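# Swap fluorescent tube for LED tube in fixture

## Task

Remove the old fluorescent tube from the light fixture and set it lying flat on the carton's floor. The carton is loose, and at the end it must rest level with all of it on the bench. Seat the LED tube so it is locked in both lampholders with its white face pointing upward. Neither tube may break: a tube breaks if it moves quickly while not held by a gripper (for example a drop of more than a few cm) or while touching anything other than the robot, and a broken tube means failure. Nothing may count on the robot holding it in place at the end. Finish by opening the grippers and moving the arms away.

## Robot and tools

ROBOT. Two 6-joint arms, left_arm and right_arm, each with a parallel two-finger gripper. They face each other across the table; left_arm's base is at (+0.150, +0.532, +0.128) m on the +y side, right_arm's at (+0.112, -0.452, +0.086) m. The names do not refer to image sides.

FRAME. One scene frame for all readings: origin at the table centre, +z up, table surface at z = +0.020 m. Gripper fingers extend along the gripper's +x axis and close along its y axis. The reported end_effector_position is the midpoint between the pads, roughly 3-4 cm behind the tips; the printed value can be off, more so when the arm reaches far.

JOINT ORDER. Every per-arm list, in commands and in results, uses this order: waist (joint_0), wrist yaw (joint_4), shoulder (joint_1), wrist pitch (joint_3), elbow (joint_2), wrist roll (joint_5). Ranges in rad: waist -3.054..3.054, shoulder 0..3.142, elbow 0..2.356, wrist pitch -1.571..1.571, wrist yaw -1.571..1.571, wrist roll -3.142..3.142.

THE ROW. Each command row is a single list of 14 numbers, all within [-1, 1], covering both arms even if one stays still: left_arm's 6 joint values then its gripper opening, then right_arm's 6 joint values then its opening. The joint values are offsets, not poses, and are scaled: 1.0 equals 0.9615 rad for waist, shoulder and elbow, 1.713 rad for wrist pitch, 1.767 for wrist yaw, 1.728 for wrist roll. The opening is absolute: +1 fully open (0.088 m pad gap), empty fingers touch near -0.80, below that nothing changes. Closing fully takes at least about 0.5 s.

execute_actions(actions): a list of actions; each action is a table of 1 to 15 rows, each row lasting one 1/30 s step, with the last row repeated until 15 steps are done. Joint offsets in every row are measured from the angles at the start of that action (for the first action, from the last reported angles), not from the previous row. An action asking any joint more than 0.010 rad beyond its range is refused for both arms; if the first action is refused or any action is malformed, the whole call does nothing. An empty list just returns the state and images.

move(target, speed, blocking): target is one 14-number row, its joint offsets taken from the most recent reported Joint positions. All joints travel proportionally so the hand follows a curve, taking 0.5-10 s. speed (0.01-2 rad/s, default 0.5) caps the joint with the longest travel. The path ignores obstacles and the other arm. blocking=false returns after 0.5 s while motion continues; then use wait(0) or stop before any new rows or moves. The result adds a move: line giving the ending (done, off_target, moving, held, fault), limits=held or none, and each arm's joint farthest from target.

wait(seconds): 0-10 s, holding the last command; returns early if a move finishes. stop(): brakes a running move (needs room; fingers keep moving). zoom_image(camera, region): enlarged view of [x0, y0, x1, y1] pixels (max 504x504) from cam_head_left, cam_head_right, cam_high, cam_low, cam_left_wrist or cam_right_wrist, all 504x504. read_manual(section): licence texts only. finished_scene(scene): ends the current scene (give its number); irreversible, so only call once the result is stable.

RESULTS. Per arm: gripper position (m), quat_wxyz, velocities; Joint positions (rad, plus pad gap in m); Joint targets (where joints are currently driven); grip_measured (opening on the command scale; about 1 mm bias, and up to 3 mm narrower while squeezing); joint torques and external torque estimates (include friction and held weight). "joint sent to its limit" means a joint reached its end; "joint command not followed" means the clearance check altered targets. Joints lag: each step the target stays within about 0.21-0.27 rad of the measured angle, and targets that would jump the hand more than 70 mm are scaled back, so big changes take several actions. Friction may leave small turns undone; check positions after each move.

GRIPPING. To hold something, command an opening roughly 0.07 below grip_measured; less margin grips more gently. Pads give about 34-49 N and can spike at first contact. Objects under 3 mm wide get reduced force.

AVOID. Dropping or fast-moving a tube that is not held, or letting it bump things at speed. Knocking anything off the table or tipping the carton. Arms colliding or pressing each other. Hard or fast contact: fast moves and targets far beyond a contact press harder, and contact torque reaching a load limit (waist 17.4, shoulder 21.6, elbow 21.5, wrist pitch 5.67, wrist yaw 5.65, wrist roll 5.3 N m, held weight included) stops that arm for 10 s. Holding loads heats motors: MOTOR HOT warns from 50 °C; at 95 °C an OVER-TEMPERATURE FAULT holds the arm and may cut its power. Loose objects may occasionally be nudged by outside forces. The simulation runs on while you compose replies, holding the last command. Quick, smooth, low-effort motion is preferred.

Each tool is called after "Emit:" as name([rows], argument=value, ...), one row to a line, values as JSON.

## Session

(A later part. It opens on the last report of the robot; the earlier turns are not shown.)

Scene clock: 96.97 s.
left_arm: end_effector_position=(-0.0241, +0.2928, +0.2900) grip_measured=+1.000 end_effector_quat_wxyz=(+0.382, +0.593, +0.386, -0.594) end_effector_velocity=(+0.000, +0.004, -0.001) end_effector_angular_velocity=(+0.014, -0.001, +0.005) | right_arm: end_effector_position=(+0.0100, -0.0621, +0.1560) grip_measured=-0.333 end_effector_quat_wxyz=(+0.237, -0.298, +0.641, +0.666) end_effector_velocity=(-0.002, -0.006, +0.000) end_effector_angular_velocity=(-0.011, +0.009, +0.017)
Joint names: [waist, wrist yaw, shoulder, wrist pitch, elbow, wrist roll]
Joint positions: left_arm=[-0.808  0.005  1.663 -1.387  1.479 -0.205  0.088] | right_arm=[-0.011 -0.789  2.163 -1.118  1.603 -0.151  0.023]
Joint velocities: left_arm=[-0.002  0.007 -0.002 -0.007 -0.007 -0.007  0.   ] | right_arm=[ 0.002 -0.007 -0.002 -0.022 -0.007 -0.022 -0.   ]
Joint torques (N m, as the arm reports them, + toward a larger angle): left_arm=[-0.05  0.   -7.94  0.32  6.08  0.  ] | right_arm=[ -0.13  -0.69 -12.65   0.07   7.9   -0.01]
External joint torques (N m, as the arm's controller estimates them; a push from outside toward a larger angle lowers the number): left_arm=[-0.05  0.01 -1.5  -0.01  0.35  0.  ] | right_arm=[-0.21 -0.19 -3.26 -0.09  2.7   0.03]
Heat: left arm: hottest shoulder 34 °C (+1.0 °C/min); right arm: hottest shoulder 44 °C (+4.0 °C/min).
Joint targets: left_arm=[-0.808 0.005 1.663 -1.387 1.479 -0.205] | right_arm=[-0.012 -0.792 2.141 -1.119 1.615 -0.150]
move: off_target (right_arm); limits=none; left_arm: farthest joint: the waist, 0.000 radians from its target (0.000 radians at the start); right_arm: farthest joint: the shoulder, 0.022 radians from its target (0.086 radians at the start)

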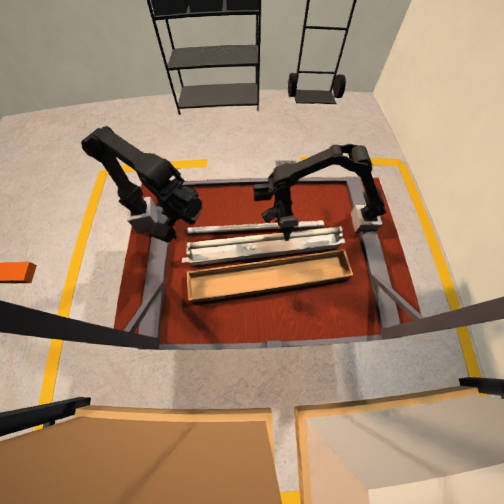

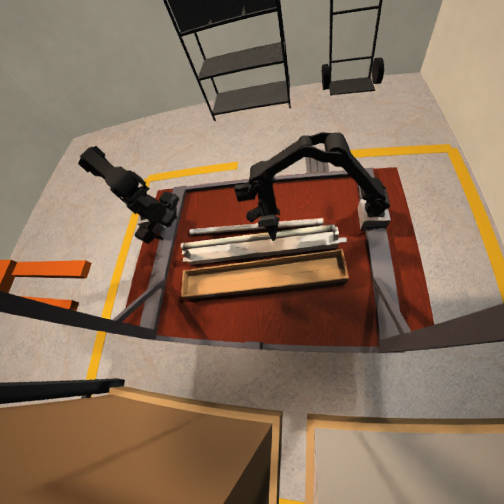

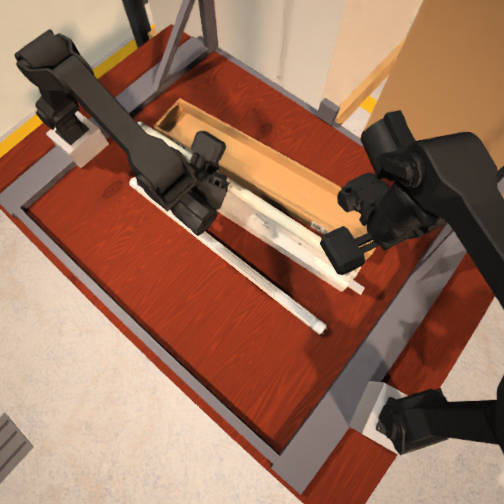

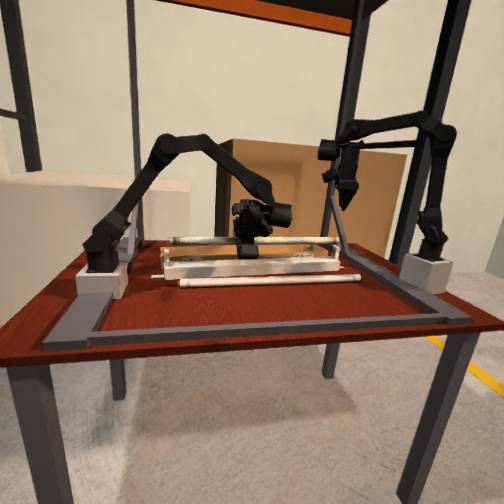

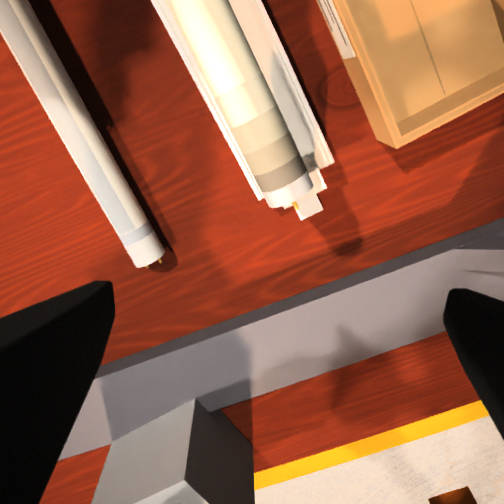

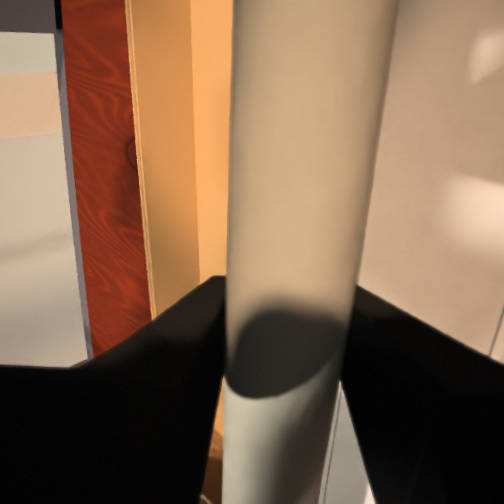

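Emit:
move(target=[0,0,0,0,0,0,1,0.2,0.2,-0.06,-0.07,0.12,0.13,-0.47], speed=0.25)

Emit:
move(target=[0,0,0,0,0,0,1,0.358,0.25,0.125,-0.034,0.268,0.21,-0.47], speed=0.25)

Scene clock: 107.10 s.
left_arm: end_effector_position=(-0.0241, +0.2928, +0.2900) grip_measured=+1.000 end_effector_quat_wxyz=(+0.382, +0.593, +0.386, -0.594) end_effector_velocity=(+0.002, -0.002, +0.001) end_effector_angular_velocity=(-0.023, -0.011, -0.010) | right_arm: end_effector_position=(-0.0193, -0.0792, +0.1647) grip_measured=-0.333 end_effector_quat_wxyz=(+0.327, -0.438, +0.605, +0.579) end_effector_velocity=(+0.001, -0.004, +0.002) end_effector_angular_velocity=(-0.015, +0.005, +0.004)
Joint names: [waist, wrist yaw, shoulder, wrist pitch, elbow, wrist roll]
Joint positions: left_arm=[-0.808  0.005  1.663 -1.387  1.479 -0.205  0.088] | right_arm=[ 0.179 -0.437  2.127 -1.237  1.706  0.071  0.023]
Joint velocities: left_arm=[-0.002 -0.022 -0.007  0.007 -0.002  0.007  0.   ] | right_arm=[-0.002 -0.007 -0.002 -0.022  0.002 -0.007 -0.   ]
Joint torques (N m, as the arm reports them, + toward a larger angle): left_arm=[-0.04  0.   -7.95  0.32  6.09  0.  ] | right_arm=[  0.17  -0.21 -12.87   0.06   8.16   0.06]
External joint torques (N m, as the arm's controller estimates them; a push from outside toward a larger angle lowers the number): left_arm=[-0.04  0.02 -1.39 -0.02  0.27  0.  ] | right_arm=[ 0.11  0.08 -3.47 -0.13  2.71  0.09]
Heat: left arm: hottest shoulder 35 °C (+1.0 °C/min); right arm: hottest shoulder 47 °C (+7.0 °C/min).
Joint targets: left_arm=[-0.808 0.005 1.663 -1.387 1.479 -0.205] | right_arm=[0.182 -0.435 2.105 -1.238 1.718 0.074]
move: off_target (right_arm); limits=none; left_arm: farthest joint: the waist, 0.000 radians from its target (0.000 radians at the start); right_arm: farthest joint: the shoulder, 0.021 radians from its target (0.058 radians at the start)

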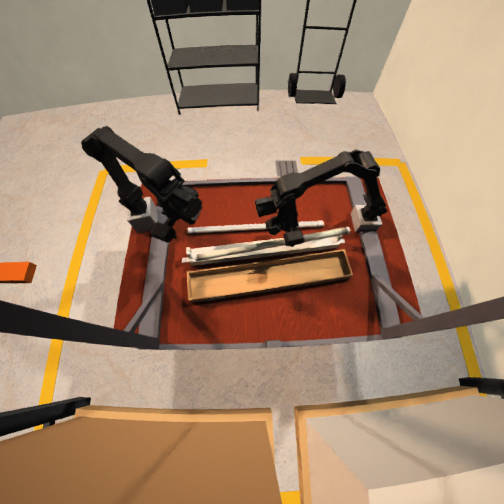

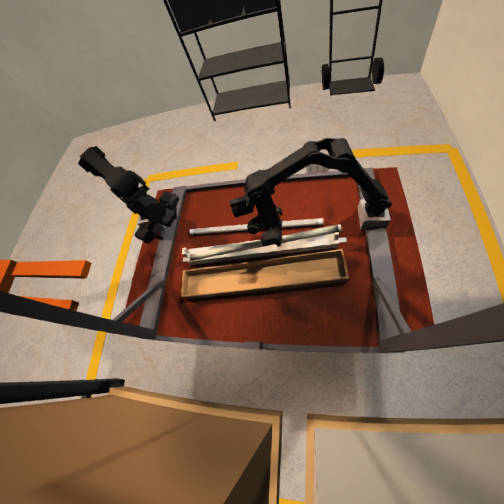

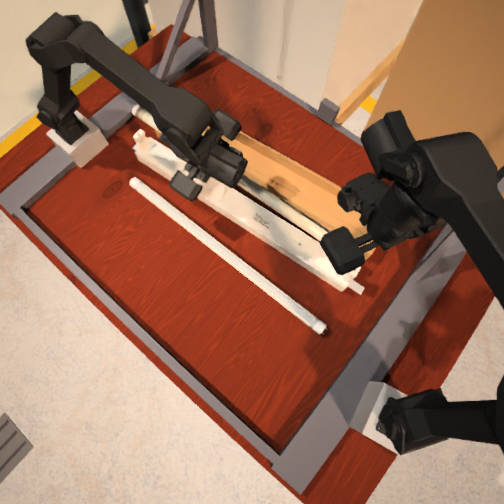

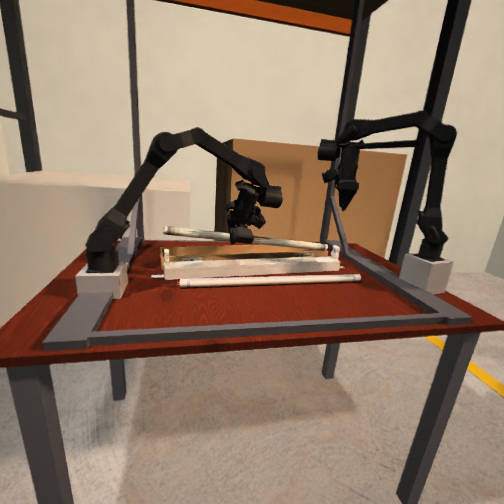

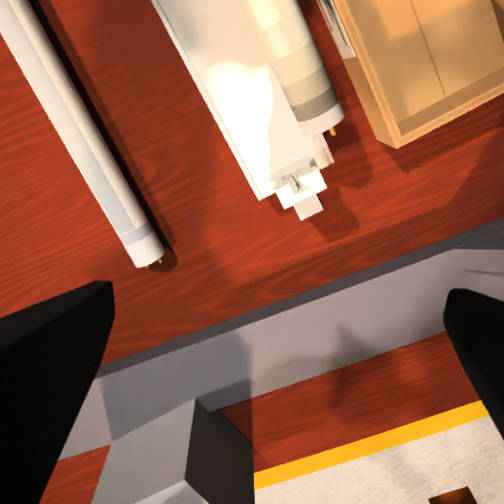

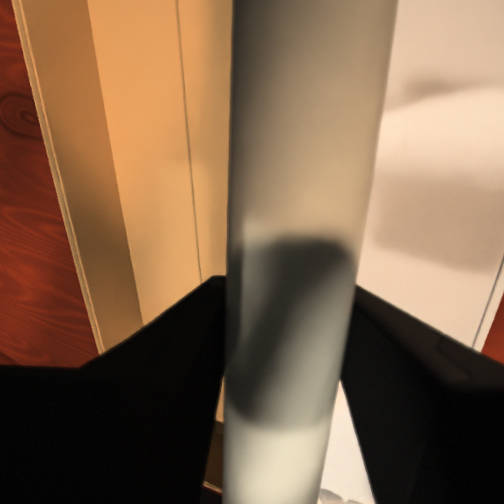

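Scene clock: 109.40 s.
left_arm: end_effector_position=(-0.0241, +0.2928, +0.2900) grip_measured=+1.000 end_effector_quat_wxyz=(+0.382, +0.593, +0.386, -0.594) end_effector_velocity=(+0.001, +0.003, +0.001) end_effector_angular_velocity=(-0.002, -0.007, -0.015) | right_arm: end_effector_position=(-0.1028, -0.0755, +0.1684) grip_measured=-0.333 end_effector_quat_wxyz=(+0.477, -0.523, +0.478, +0.520) end_effector_velocity=(+0.002, +0.000, +0.002) end_effector_angular_velocity=(+0.001, -0.008, +0.005)
Joint names: [waist, wrist yaw, shoulder, wrist pitch, elbow, wrist roll]
Joint positions: left_arm=[-0.808  0.005  1.663 -1.387  1.479 -0.205  0.088] | right_arm=[ 0.52   0.     2.233 -1.294  1.951  0.431  0.023]
Joint velocities: left_arm=[-0.007 -0.007 -0.007 -0.007 -0.002  0.007  0.   ] | right_arm=[-0.002  0.007 -0.002 -0.007  0.002 -0.007 -0.   ]
Joint torques (N m, as the arm reports them, + toward a larger angle): left_arm=[-0.04  0.   -7.94  0.32  6.09  0.  ] | right_arm=[ 0.12  0.23 -9.7   0.19  8.56  0.1 ]
External joint torques (N m, as the arm's controller estimates them; a push from outside toward a larger angle lowers the number): left_arm=[-0.02  0.02 -1.43 -0.01  0.31  0.  ] | right_arm=[ 0.13  0.21  0.53 -0.13  2.94  0.1 ]
Heat: left arm: hottest shoulder 35 °C (+1.0 °C/min); right arm: hottest shoulder 47 °C (+7.1 °C/min).
Joint targets: left_arm=[-0.808 0.005 1.663 -1.387 1.479 -0.205] | right_arm=[0.522 0.005 2.247 -1.295 1.964 0.434]
move: off_target (right_arm); limits=none; left_arm: farthest joint: the waist, 0.000 radians from its target (0.000 radians at the start); right_arm: farthest joint: the shoulder, 0.014 radians from its target (0.120 radians at the start)

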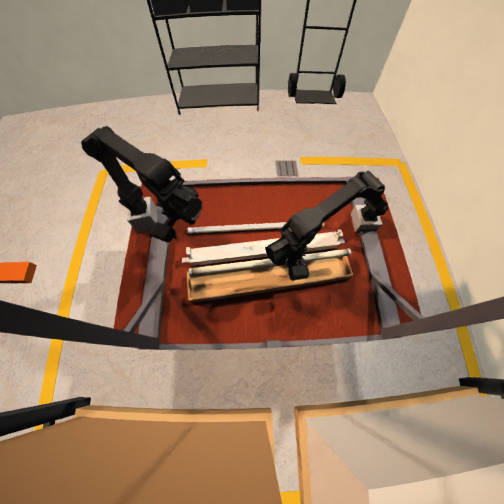

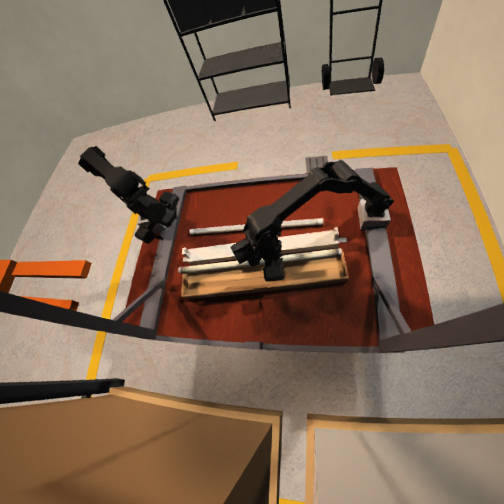

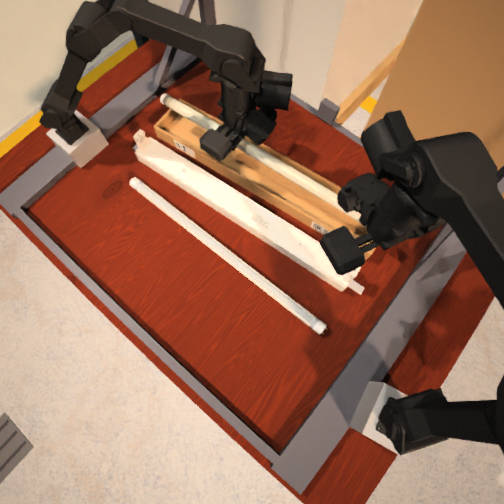

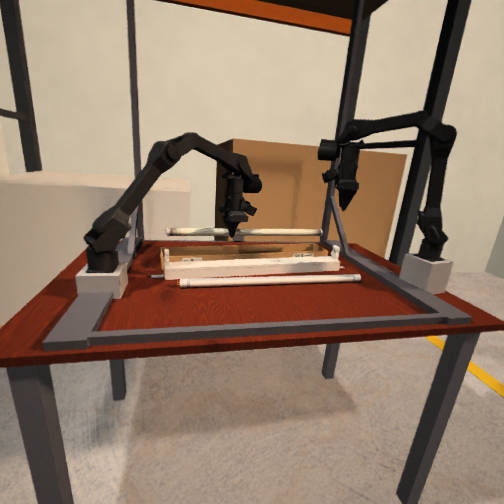

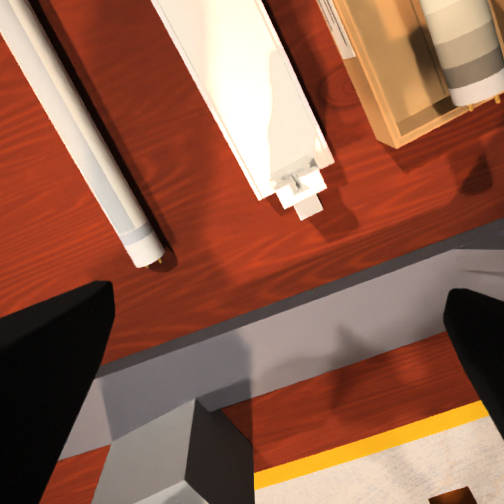

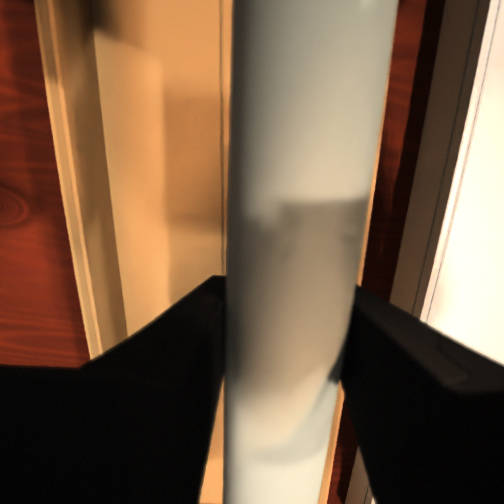

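Emit:
move(target=[0,0,0,0,0,0,1,0.044,0,0.068,0.086,-0.1,0.024,-0.47], speed=0.1)

Emit:
zoom_image(camera="cam_head_right", region=[170,220,370,310])

Scene clock: 118.07 s.
left_arm: end_effector_position=(-0.0241, +0.2928, +0.2900) grip_measured=+1.000 end_effector_quat_wxyz=(+0.382, +0.593, +0.386, -0.594) end_effector_velocity=(+0.002, +0.002, +0.001) end_effector_angular_velocity=(-0.002, -0.007, +0.005) | right_arm: end_effector_position=(-0.1212, -0.0780, +0.1241) grip_measured=-0.333 end_effector_quat_wxyz=(+0.477, -0.523, +0.477, +0.521) end_effector_velocity=(+0.001, -0.002, +0.000) end_effector_angular_velocity=(-0.010, +0.002, +0.005)
Joint names: [waist, wrist yaw, shoulder, wrist pitch, elbow, wrist roll]
Joint positions: left_arm=[-0.808  0.005  1.663 -1.387  1.479 -0.205  0.088] | right_arm=[ 0.56   0.001  2.285 -1.15   1.861  0.469  0.023]
Joint velocities: left_arm=[-0.002 -0.007 -0.007 -0.007 -0.002 -0.007  0.   ] | right_arm=[-0.002 -0.007 -0.002 -0.007 -0.002 -0.007 -0.   ]
Joint torques (N m, as the arm reports them, + toward a larger angle): left_arm=[-0.05  0.   -7.94  0.32  6.09  0.  ] | right_arm=[ 0.23  0.05 -9.91  0.45  6.    0.1 ]
External joint torques (N m, as the arm's controller estimates them; a push from outside toward a larger angle lowers the number): left_arm=[-0.05  0.02 -1.48 -0.01  0.33  0.  ] | right_arm=[0.22 0.03 0.54 0.14 0.46 0.1 ]
Heat: left arm: hottest shoulder 35 °C (+1.0 °C/min); right arm: hottest shoulder 47 °C (+6.0 °C/min).
Joint targets: left_arm=[-0.808 0.005 1.663 -1.387 1.479 -0.205] | right_arm=[0.563 0.000 2.299 -1.147 1.855 0.472]
move: off_target (right_arm); limits=none; left_arm: farthest joint: the waist, 0.000 radians from its target (0.000 radians at the start); right_arm: farthest joint: the shoulder, 0.013 radians from its target (0.065 radians at the start)

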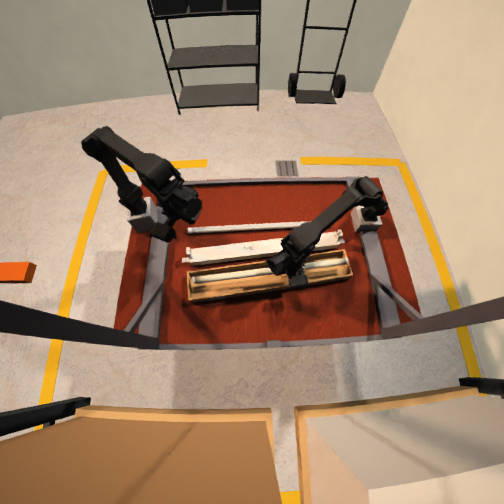

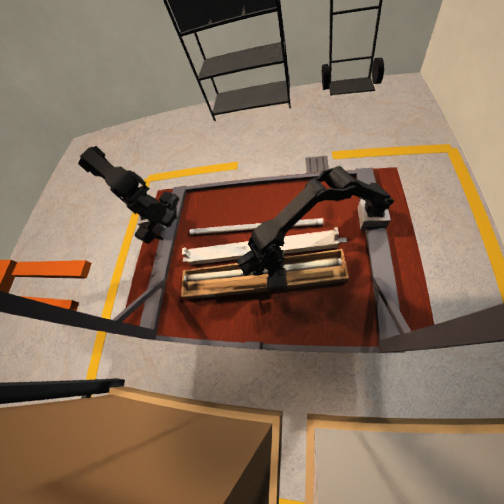

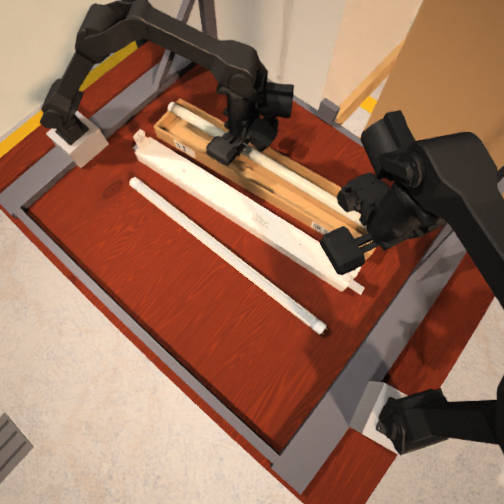

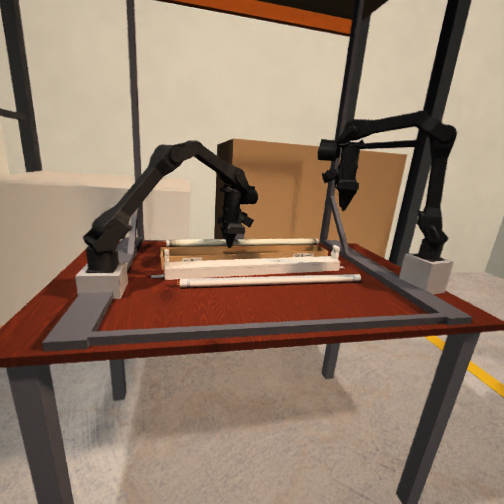

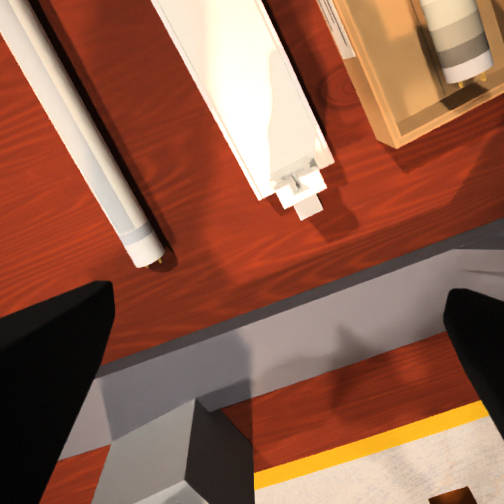

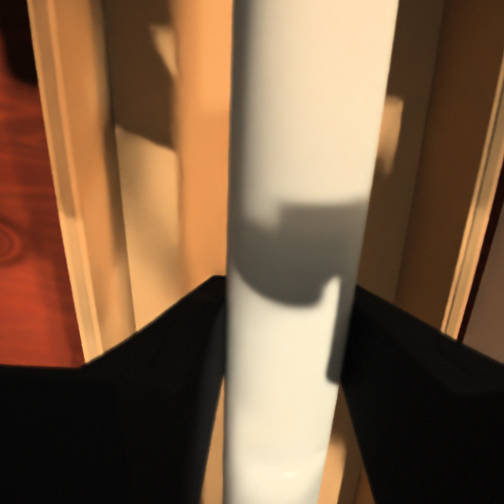

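Region (170, 220, 370, 310) of cam_head_right's 504x504 image, scaled by 2.520, with more detail than that image has; it fills the top 227 rows of this view, and the rest is white.

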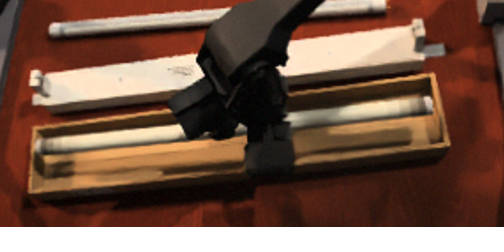

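Emit:
move(target=[0,0,0,0,0,0,1,0,0,0.074,0.103,-0.125,0,-0.47], speed=0.06)

Scene clock: 124.77 s.
left_arm: end_effector_position=(-0.0241, +0.2928, +0.2900) grip_measured=+1.000 end_effector_quat_wxyz=(+0.382, +0.593, +0.386, -0.594) end_effector_velocity=(+0.002, +0.003, +0.000) end_effector_angular_velocity=(+0.002, -0.010, +0.005) | right_arm: end_effector_position=(-0.1216, -0.0773, +0.0738) grip_measured=-0.333 end_effector_quat_wxyz=(+0.478, -0.521, +0.477, +0.523) end_effector_velocity=(+0.003, -0.008, -0.002) end_effector_angular_velocity=(-0.031, -0.011, +0.024)
Joint names: [waist, wrist yaw, shoulder, wrist pitch, elbow, wrist roll]
Joint positions: left_arm=[-0.808  0.005  1.663 -1.387  1.479 -0.205  0.088] | right_arm=[ 0.56   0.001  2.34  -0.977  1.75   0.47   0.023]
Joint velocities: left_arm=[-0.002 -0.007 -0.007 -0.007 -0.007 -0.007  0.   ] | right_arm=[ 0.002 -0.007 -0.002 -0.022 -0.012 -0.022 -0.   ]
Joint torques (N m, as the arm reports them, + toward a larger angle): left_arm=[-0.05  0.   -7.93  0.32  6.09  0.  ] | right_arm=[ 0.13  0.06 -9.6   0.53  5.39 -0.04]
External joint torques (N m, as the arm's controller estimates them; a push from outside toward a larger angle lowers the number): left_arm=[-0.04  0.01 -1.44 -0.01  0.33  0.  ] | right_arm=[ 0.06  0.04  0.8   0.22  0.15 -0.04]
Heat: left arm: hottest shoulder 35 °C (+1.0 °C/min); right arm: hottest shoulder 47 °C (+6.1 °C/min).
Joint targets: left_arm=[-0.808 0.005 1.663 -1.387 1.479 -0.205] | right_arm=[0.560 0.001 2.356 -0.973 1.741 0.470]
move: off_target (right_arm); limits=none; left_arm: farthest joint: the waist, 0.000 radians from its target (0.000 radians at the start); right_arm: farthest joint: the shoulder, 0.016 radians from its target (0.071 radians at the start)

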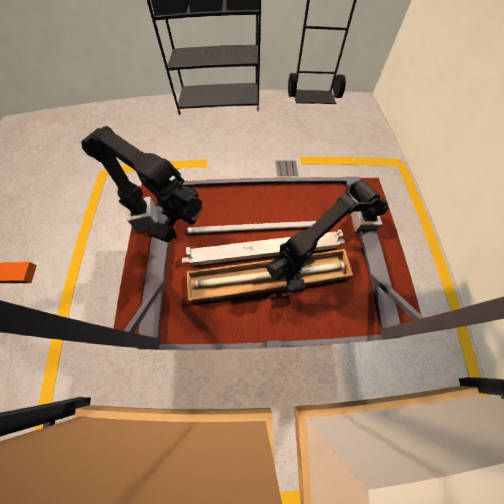

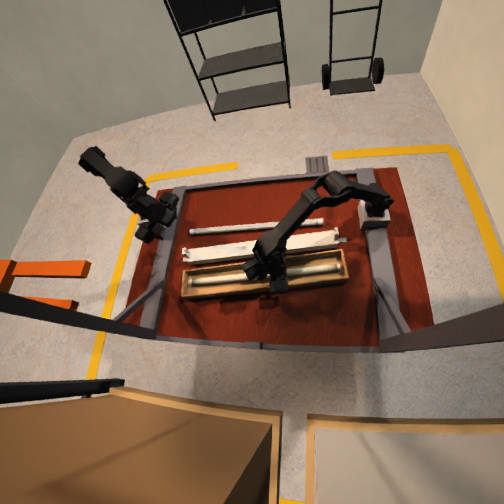

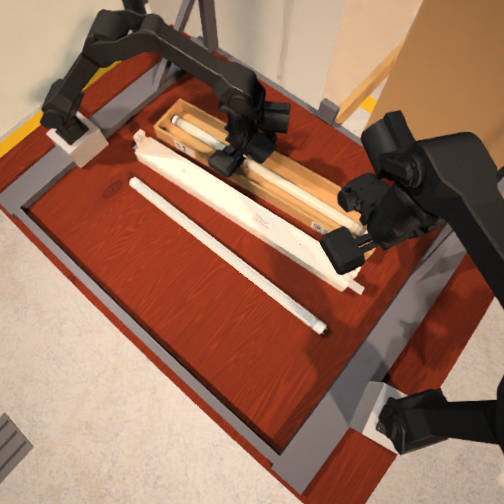

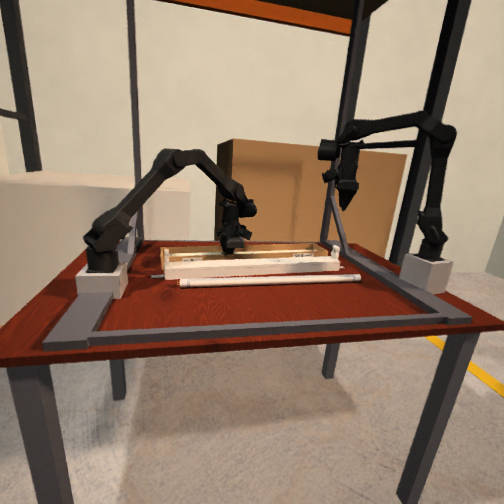

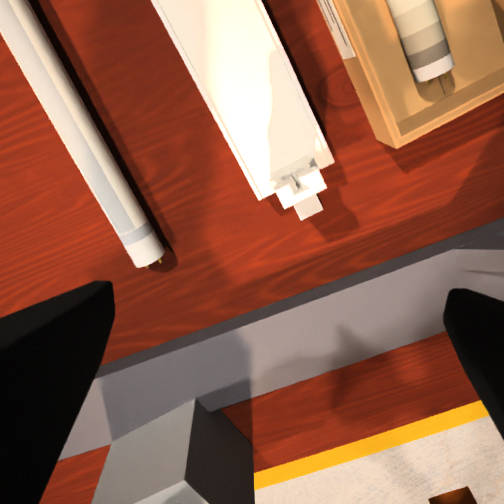

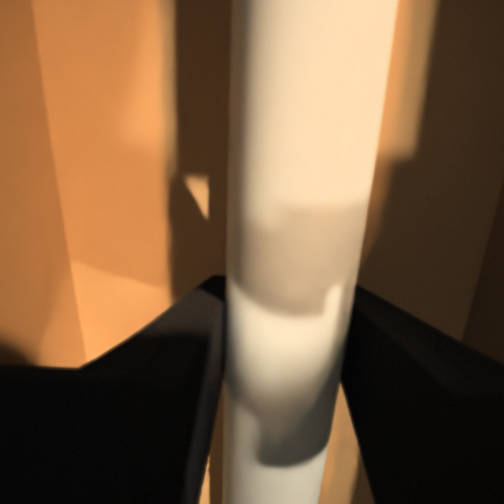

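Emit:
move(target=[0,0,0,0,0,0,1,0,0,0.024,0.014,-0.022,0,-0.47], speed=0.03)

Emit:
execute_actions([
  [[0,0,0,0,0,0,1,0,0,0,0,0,0,-0.1]],
])

Emit:
move(target=[0,0,0,0,0,0,1,0,0,-0.15,-0.19,0.22,0,-0.1], speed=0.3)

Emit:
zoom_image(camera="cam_left_wrist", region=[90,190,200,290])

Emit:
zoom_image(camera="cam_high", region=[270,280,350,350])

Scene clock: 133.27 s.
left_arm: end_effector_position=(-0.0241, +0.2928, +0.2900) grip_measured=+1.000 end_effector_quat_wxyz=(+0.382, +0.593, +0.386, -0.594) end_effector_velocity=(+0.001, +0.003, -0.001) end_effector_angular_velocity=(+0.006, -0.013, -0.015) | right_arm: end_effector_position=(-0.1217, -0.0772, +0.0717) grip_measured=-0.333 end_effector_quat_wxyz=(+0.478, -0.519, +0.476, +0.524) end_effector_velocity=(-0.000, -0.008, -0.001) end_effector_angular_velocity=(-0.034, +0.004, +0.010)
Joint names: [waist, wrist yaw, shoulder, wrist pitch, elbow, wrist roll]
Joint positions: left_arm=[-0.808  0.005  1.663 -1.387  1.479 -0.205  0.088] | right_arm=[ 0.56   0.001  2.34  -0.964  1.741  0.47   0.023]
Joint velocities: left_arm=[-0.007 -0.007 -0.002 -0.007 -0.007  0.007  0.   ] | right_arm=[ 0.002 -0.022 -0.002 -0.022 -0.007 -0.007 -0.   ]
Joint torques (N m, as the arm reports them, + toward a larger angle): left_arm=[-0.05 -0.01 -7.93  0.32  6.09  0.  ] | right_arm=[ 0.06  0.05 -8.9   1.04  5.15  0.01]
External joint torques (N m, as the arm's controller estimates them; a push from outside toward a larger angle lowers the number): left_arm=[-0.02  0.01 -1.49 -0.02  0.34  0.  ] | right_arm=[-0.02  0.04  1.56  0.71 -0.14  0.01]
Heat: left arm: hottest shoulder 35 °C (+1.0 °C/min); right arm: hottest shoulder 46 °C (+4.0 °C/min).
Joint targets: left_arm=[-0.808 0.005 1.663 -1.387 1.479 -0.205] | right_arm=[0.560 0.001 2.363 -0.953 1.728 0.470]
move: off_target (right_arm); limits=none; left_arm: farthest joint: the waist, 0.000 radians from its target (0.000 radians at the start); right_arm: farthest joint: the shoulder, 0.023 radians from its target (0.023 radians at the start)

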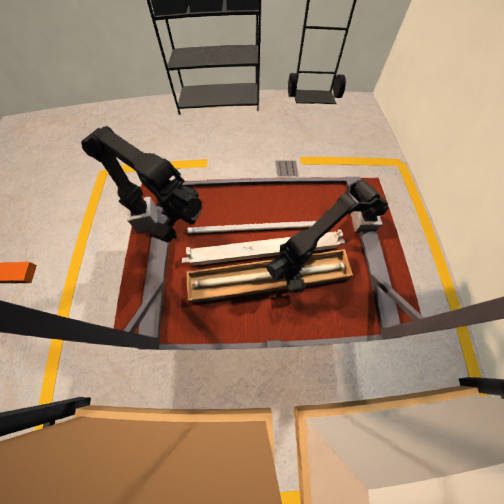

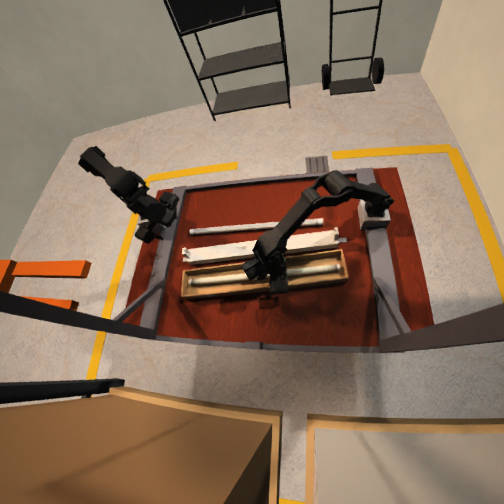

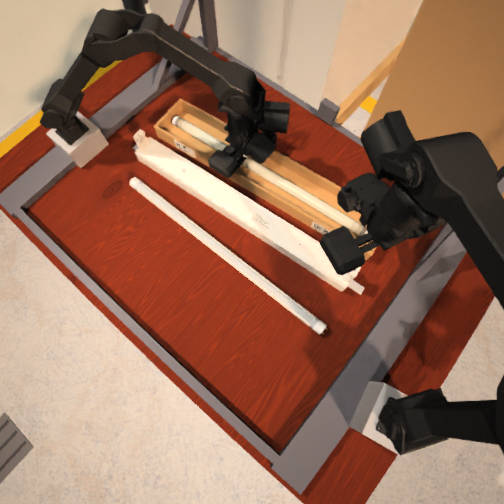

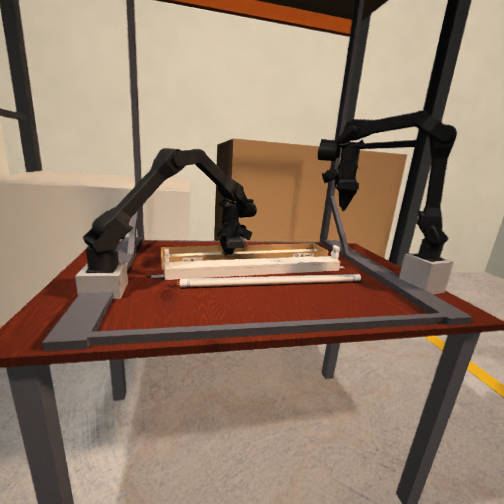

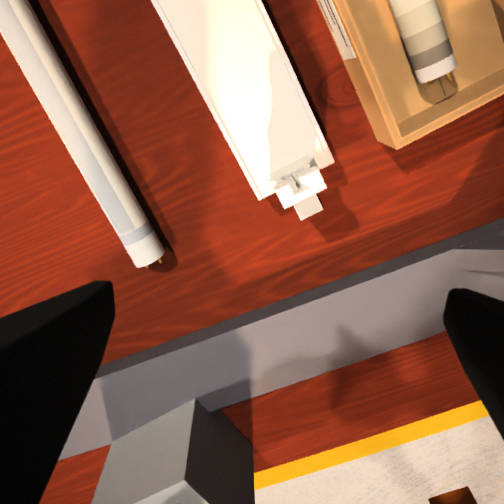

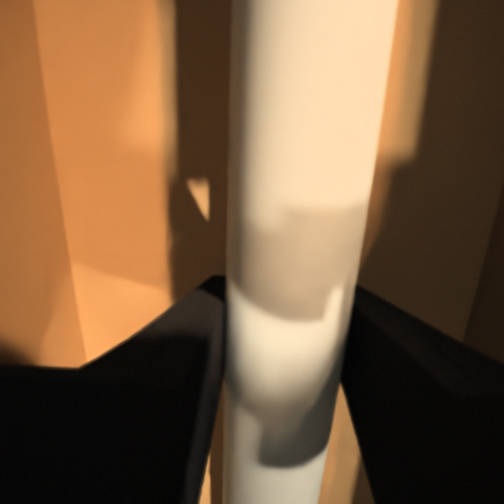

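Scene clock: 133.77 s.
left_arm: end_effector_position=(-0.0241, +0.2928, +0.2900) grip_measured=+1.000 end_effector_quat_wxyz=(+0.382, +0.593, +0.386, -0.594) end_effector_velocity=(+0.002, +0.002, +0.000) end_effector_angular_velocity=(+0.002, -0.010, +0.005) | right_arm: end_effector_position=(-0.1215, -0.0771, +0.0717) grip_measured=-0.108 end_effector_quat_wxyz=(+0.478, -0.519, +0.477, +0.524) end_effector_velocity=(+0.002, -0.004, +0.002) end_effector_angular_velocity=(-0.018, -0.003, +0.020)
Joint names: [waist, wrist yaw, shoulder, wrist pitch, elbow, wrist roll]
Joint positions: left_arm=[-0.808  0.005  1.663 -1.387  1.479 -0.205  0.088] | right_arm=[ 0.559  0.001  2.34  -0.964  1.741  0.47   0.034]
Joint velocities: left_arm=[-0.002 -0.007 -0.002 -0.007 -0.002 -0.007  0.   ] | right_arm=[-0.002 -0.007 -0.007 -0.022 -0.002 -0.022  0.002]
Joint torques (N m, as the arm reports them, + toward a larger angle): left_arm=[-0.04 -0.01 -7.93  0.31  6.09  0.  ] | right_arm=[  0.02   0.09 -11.35   0.31   6.67   0.  ]
External joint torques (N m, as the arm's controller estimates them; a push from outside toward a larger angle lowers the number): left_arm=[-0.04  0.01 -1.44 -0.02  0.31  0.  ] | right_arm=[-0.04  0.07 -0.82 -0.01  1.36  0.  ]
Heat: left arm: hottest shoulder 35 °C (+1.0 °C/min); right arm: hottest shoulder 47 °C (+5.1 °C/min).
Joint targets: left_arm=[-0.808 0.005 1.663 -1.387 1.479 -0.205] | right_arm=[0.560 0.001 2.340 -0.964 1.741 0.470]

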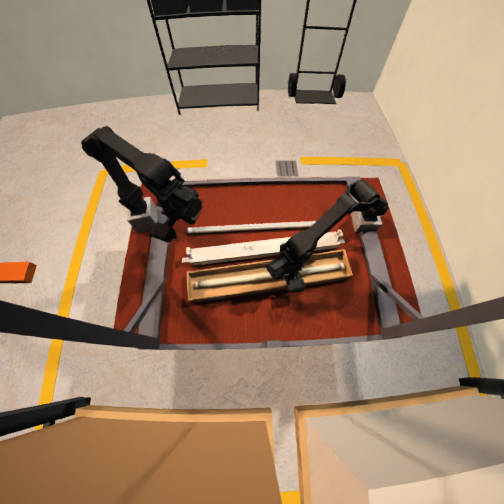

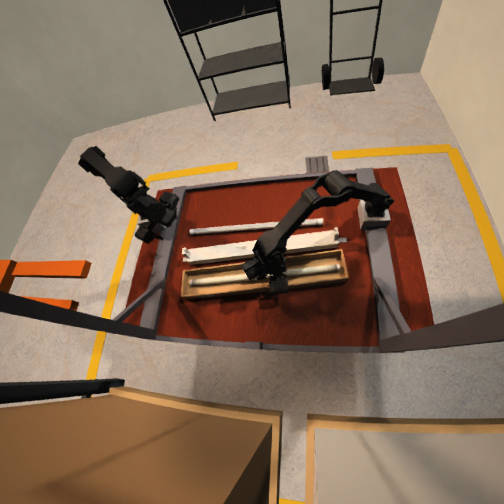

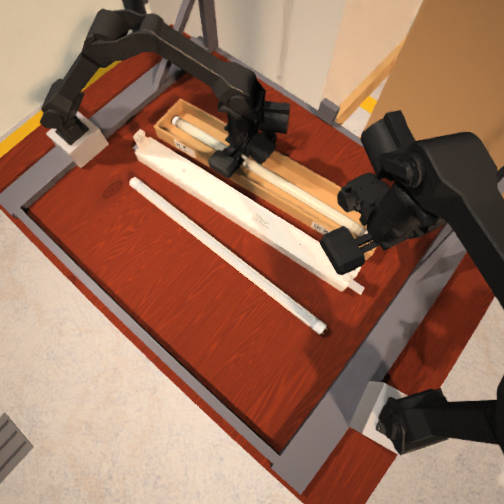

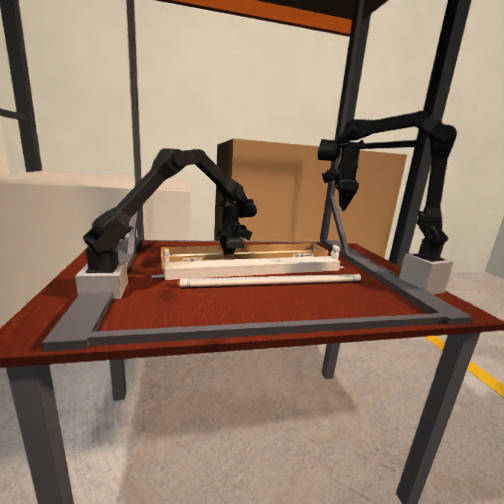

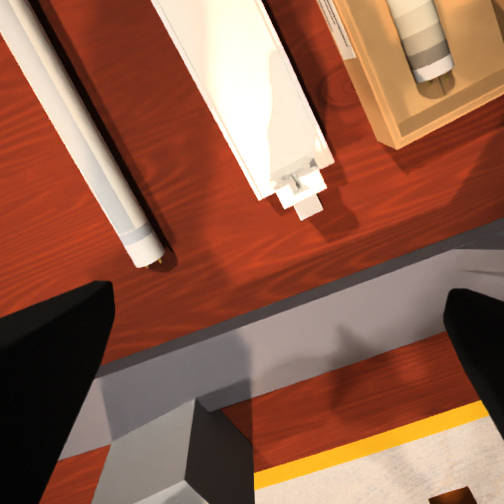

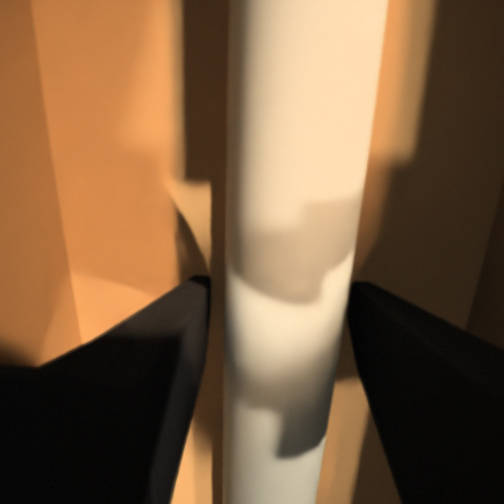

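Scene clock: 135.43 s.
left_arm: end_effector_position=(-0.0241, +0.2928, +0.2900) grip_measured=+1.000 end_effector_quat_wxyz=(+0.382, +0.593, +0.386, -0.594) end_effector_velocity=(+0.002, +0.002, -0.001) end_effector_angular_velocity=(+0.006, -0.013, +0.005) | right_arm: end_effector_position=(-0.1170, -0.0841, +0.1750) grip_measured=-0.102 end_effector_quat_wxyz=(+0.479, -0.517, +0.476, +0.526) end_effector_velocity=(+0.005, -0.003, +0.000) end_effector_angular_velocity=(-0.015, -0.018, +0.019)
Joint names: [waist, wrist yaw, shoulder, wrist pitch, elbow, wrist roll]
Joint positions: left_arm=[-0.808  0.005  1.663 -1.387  1.479 -0.205  0.088] | right_arm=[ 0.559  0.001  2.212 -1.288  1.943  0.47   0.034]
Joint velocities: left_arm=[-0.002 -0.007 -0.002 -0.007 -0.007 -0.007  0.   ] | right_arm=[-0.002  0.007 -0.002 -0.022 -0.002 -0.022  0.   ]
Joint torques (N m, as the arm reports them, + toward a larger angle): left_arm=[-0.04  0.   -7.94  0.32  6.09  0.  ] | right_arm=[ -0.1    0.01 -12.78   0.27   8.02  -0.02]
External joint torques (N m, as the arm's controller estimates them; a push from outside toward a larger angle lowers the number): left_arm=[-0.03  0.01 -1.5  -0.02  0.34  0.  ] | right_arm=[-0.09 -0.01 -2.62 -0.07  2.36 -0.01]
Heat: left arm: hottest shoulder 35 °C (+1.0 °C/min); right arm: hottest shoulder 47 °C (+5.0 °C/min).
Joint targets: left_arm=[-0.808 0.005 1.663 -1.387 1.479 -0.205] | right_arm=[0.559 0.001 2.197 -1.290 1.952 0.470]
move: off_target (right_arm); limits=none; left_arm: farthest joint: the waist, 0.000 radians from its target (0.000 radians at the start); right_arm: farthest joint: the shoulder, 0.016 radians from its target (0.145 radians at the start)

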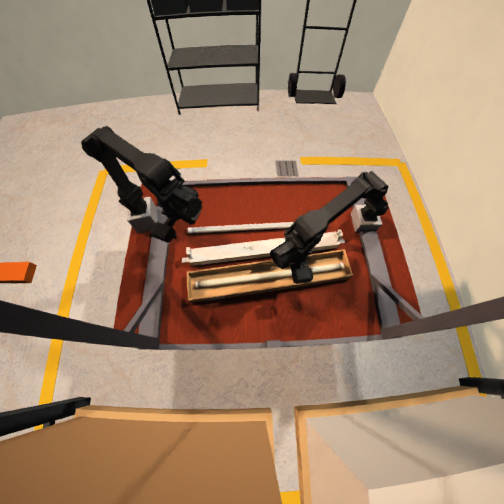

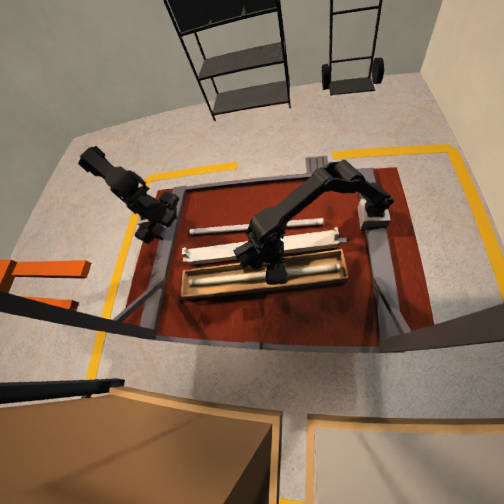

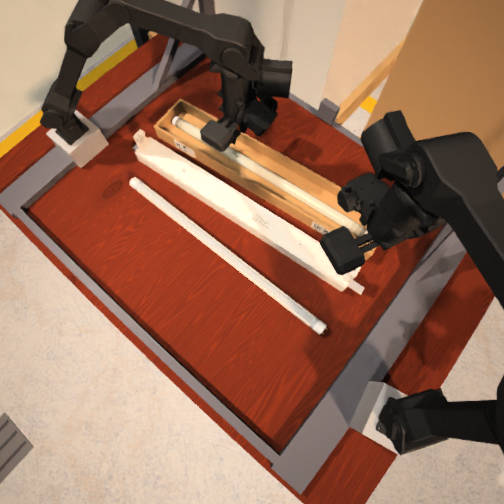

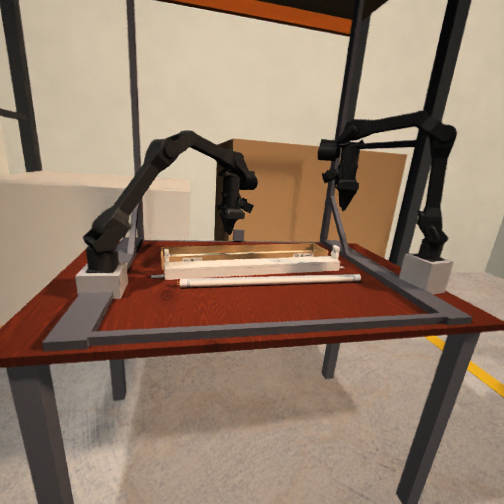

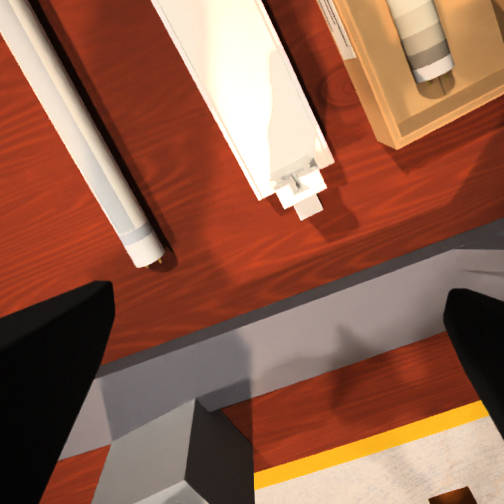

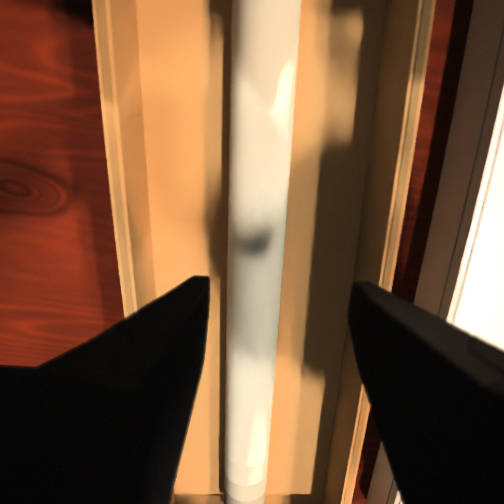

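Region (90, 190, 200, 290) of cam_left_wrist's 504x504 image, scaled by 4.582, with more detail than that image has; it fills the top 458 rows of this view, and the rest is white.

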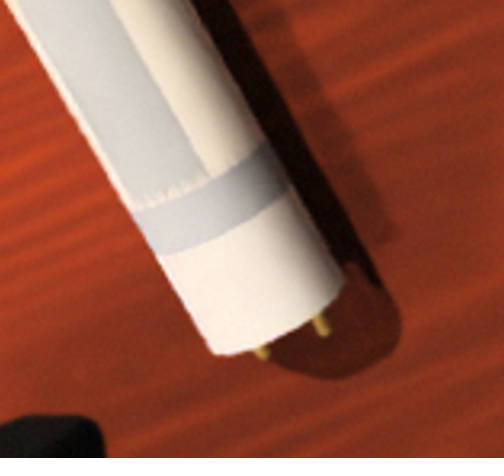

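Region (270, 280, 350, 350) of cam_high's 504x504 image, scaled by 6.300, with more detail than that image has; it fills the top 441 rows of this view, and the rest is white.

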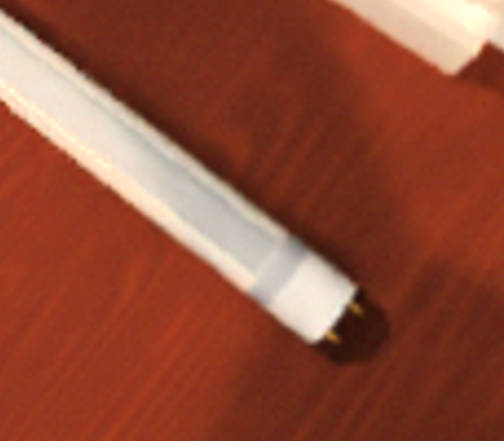

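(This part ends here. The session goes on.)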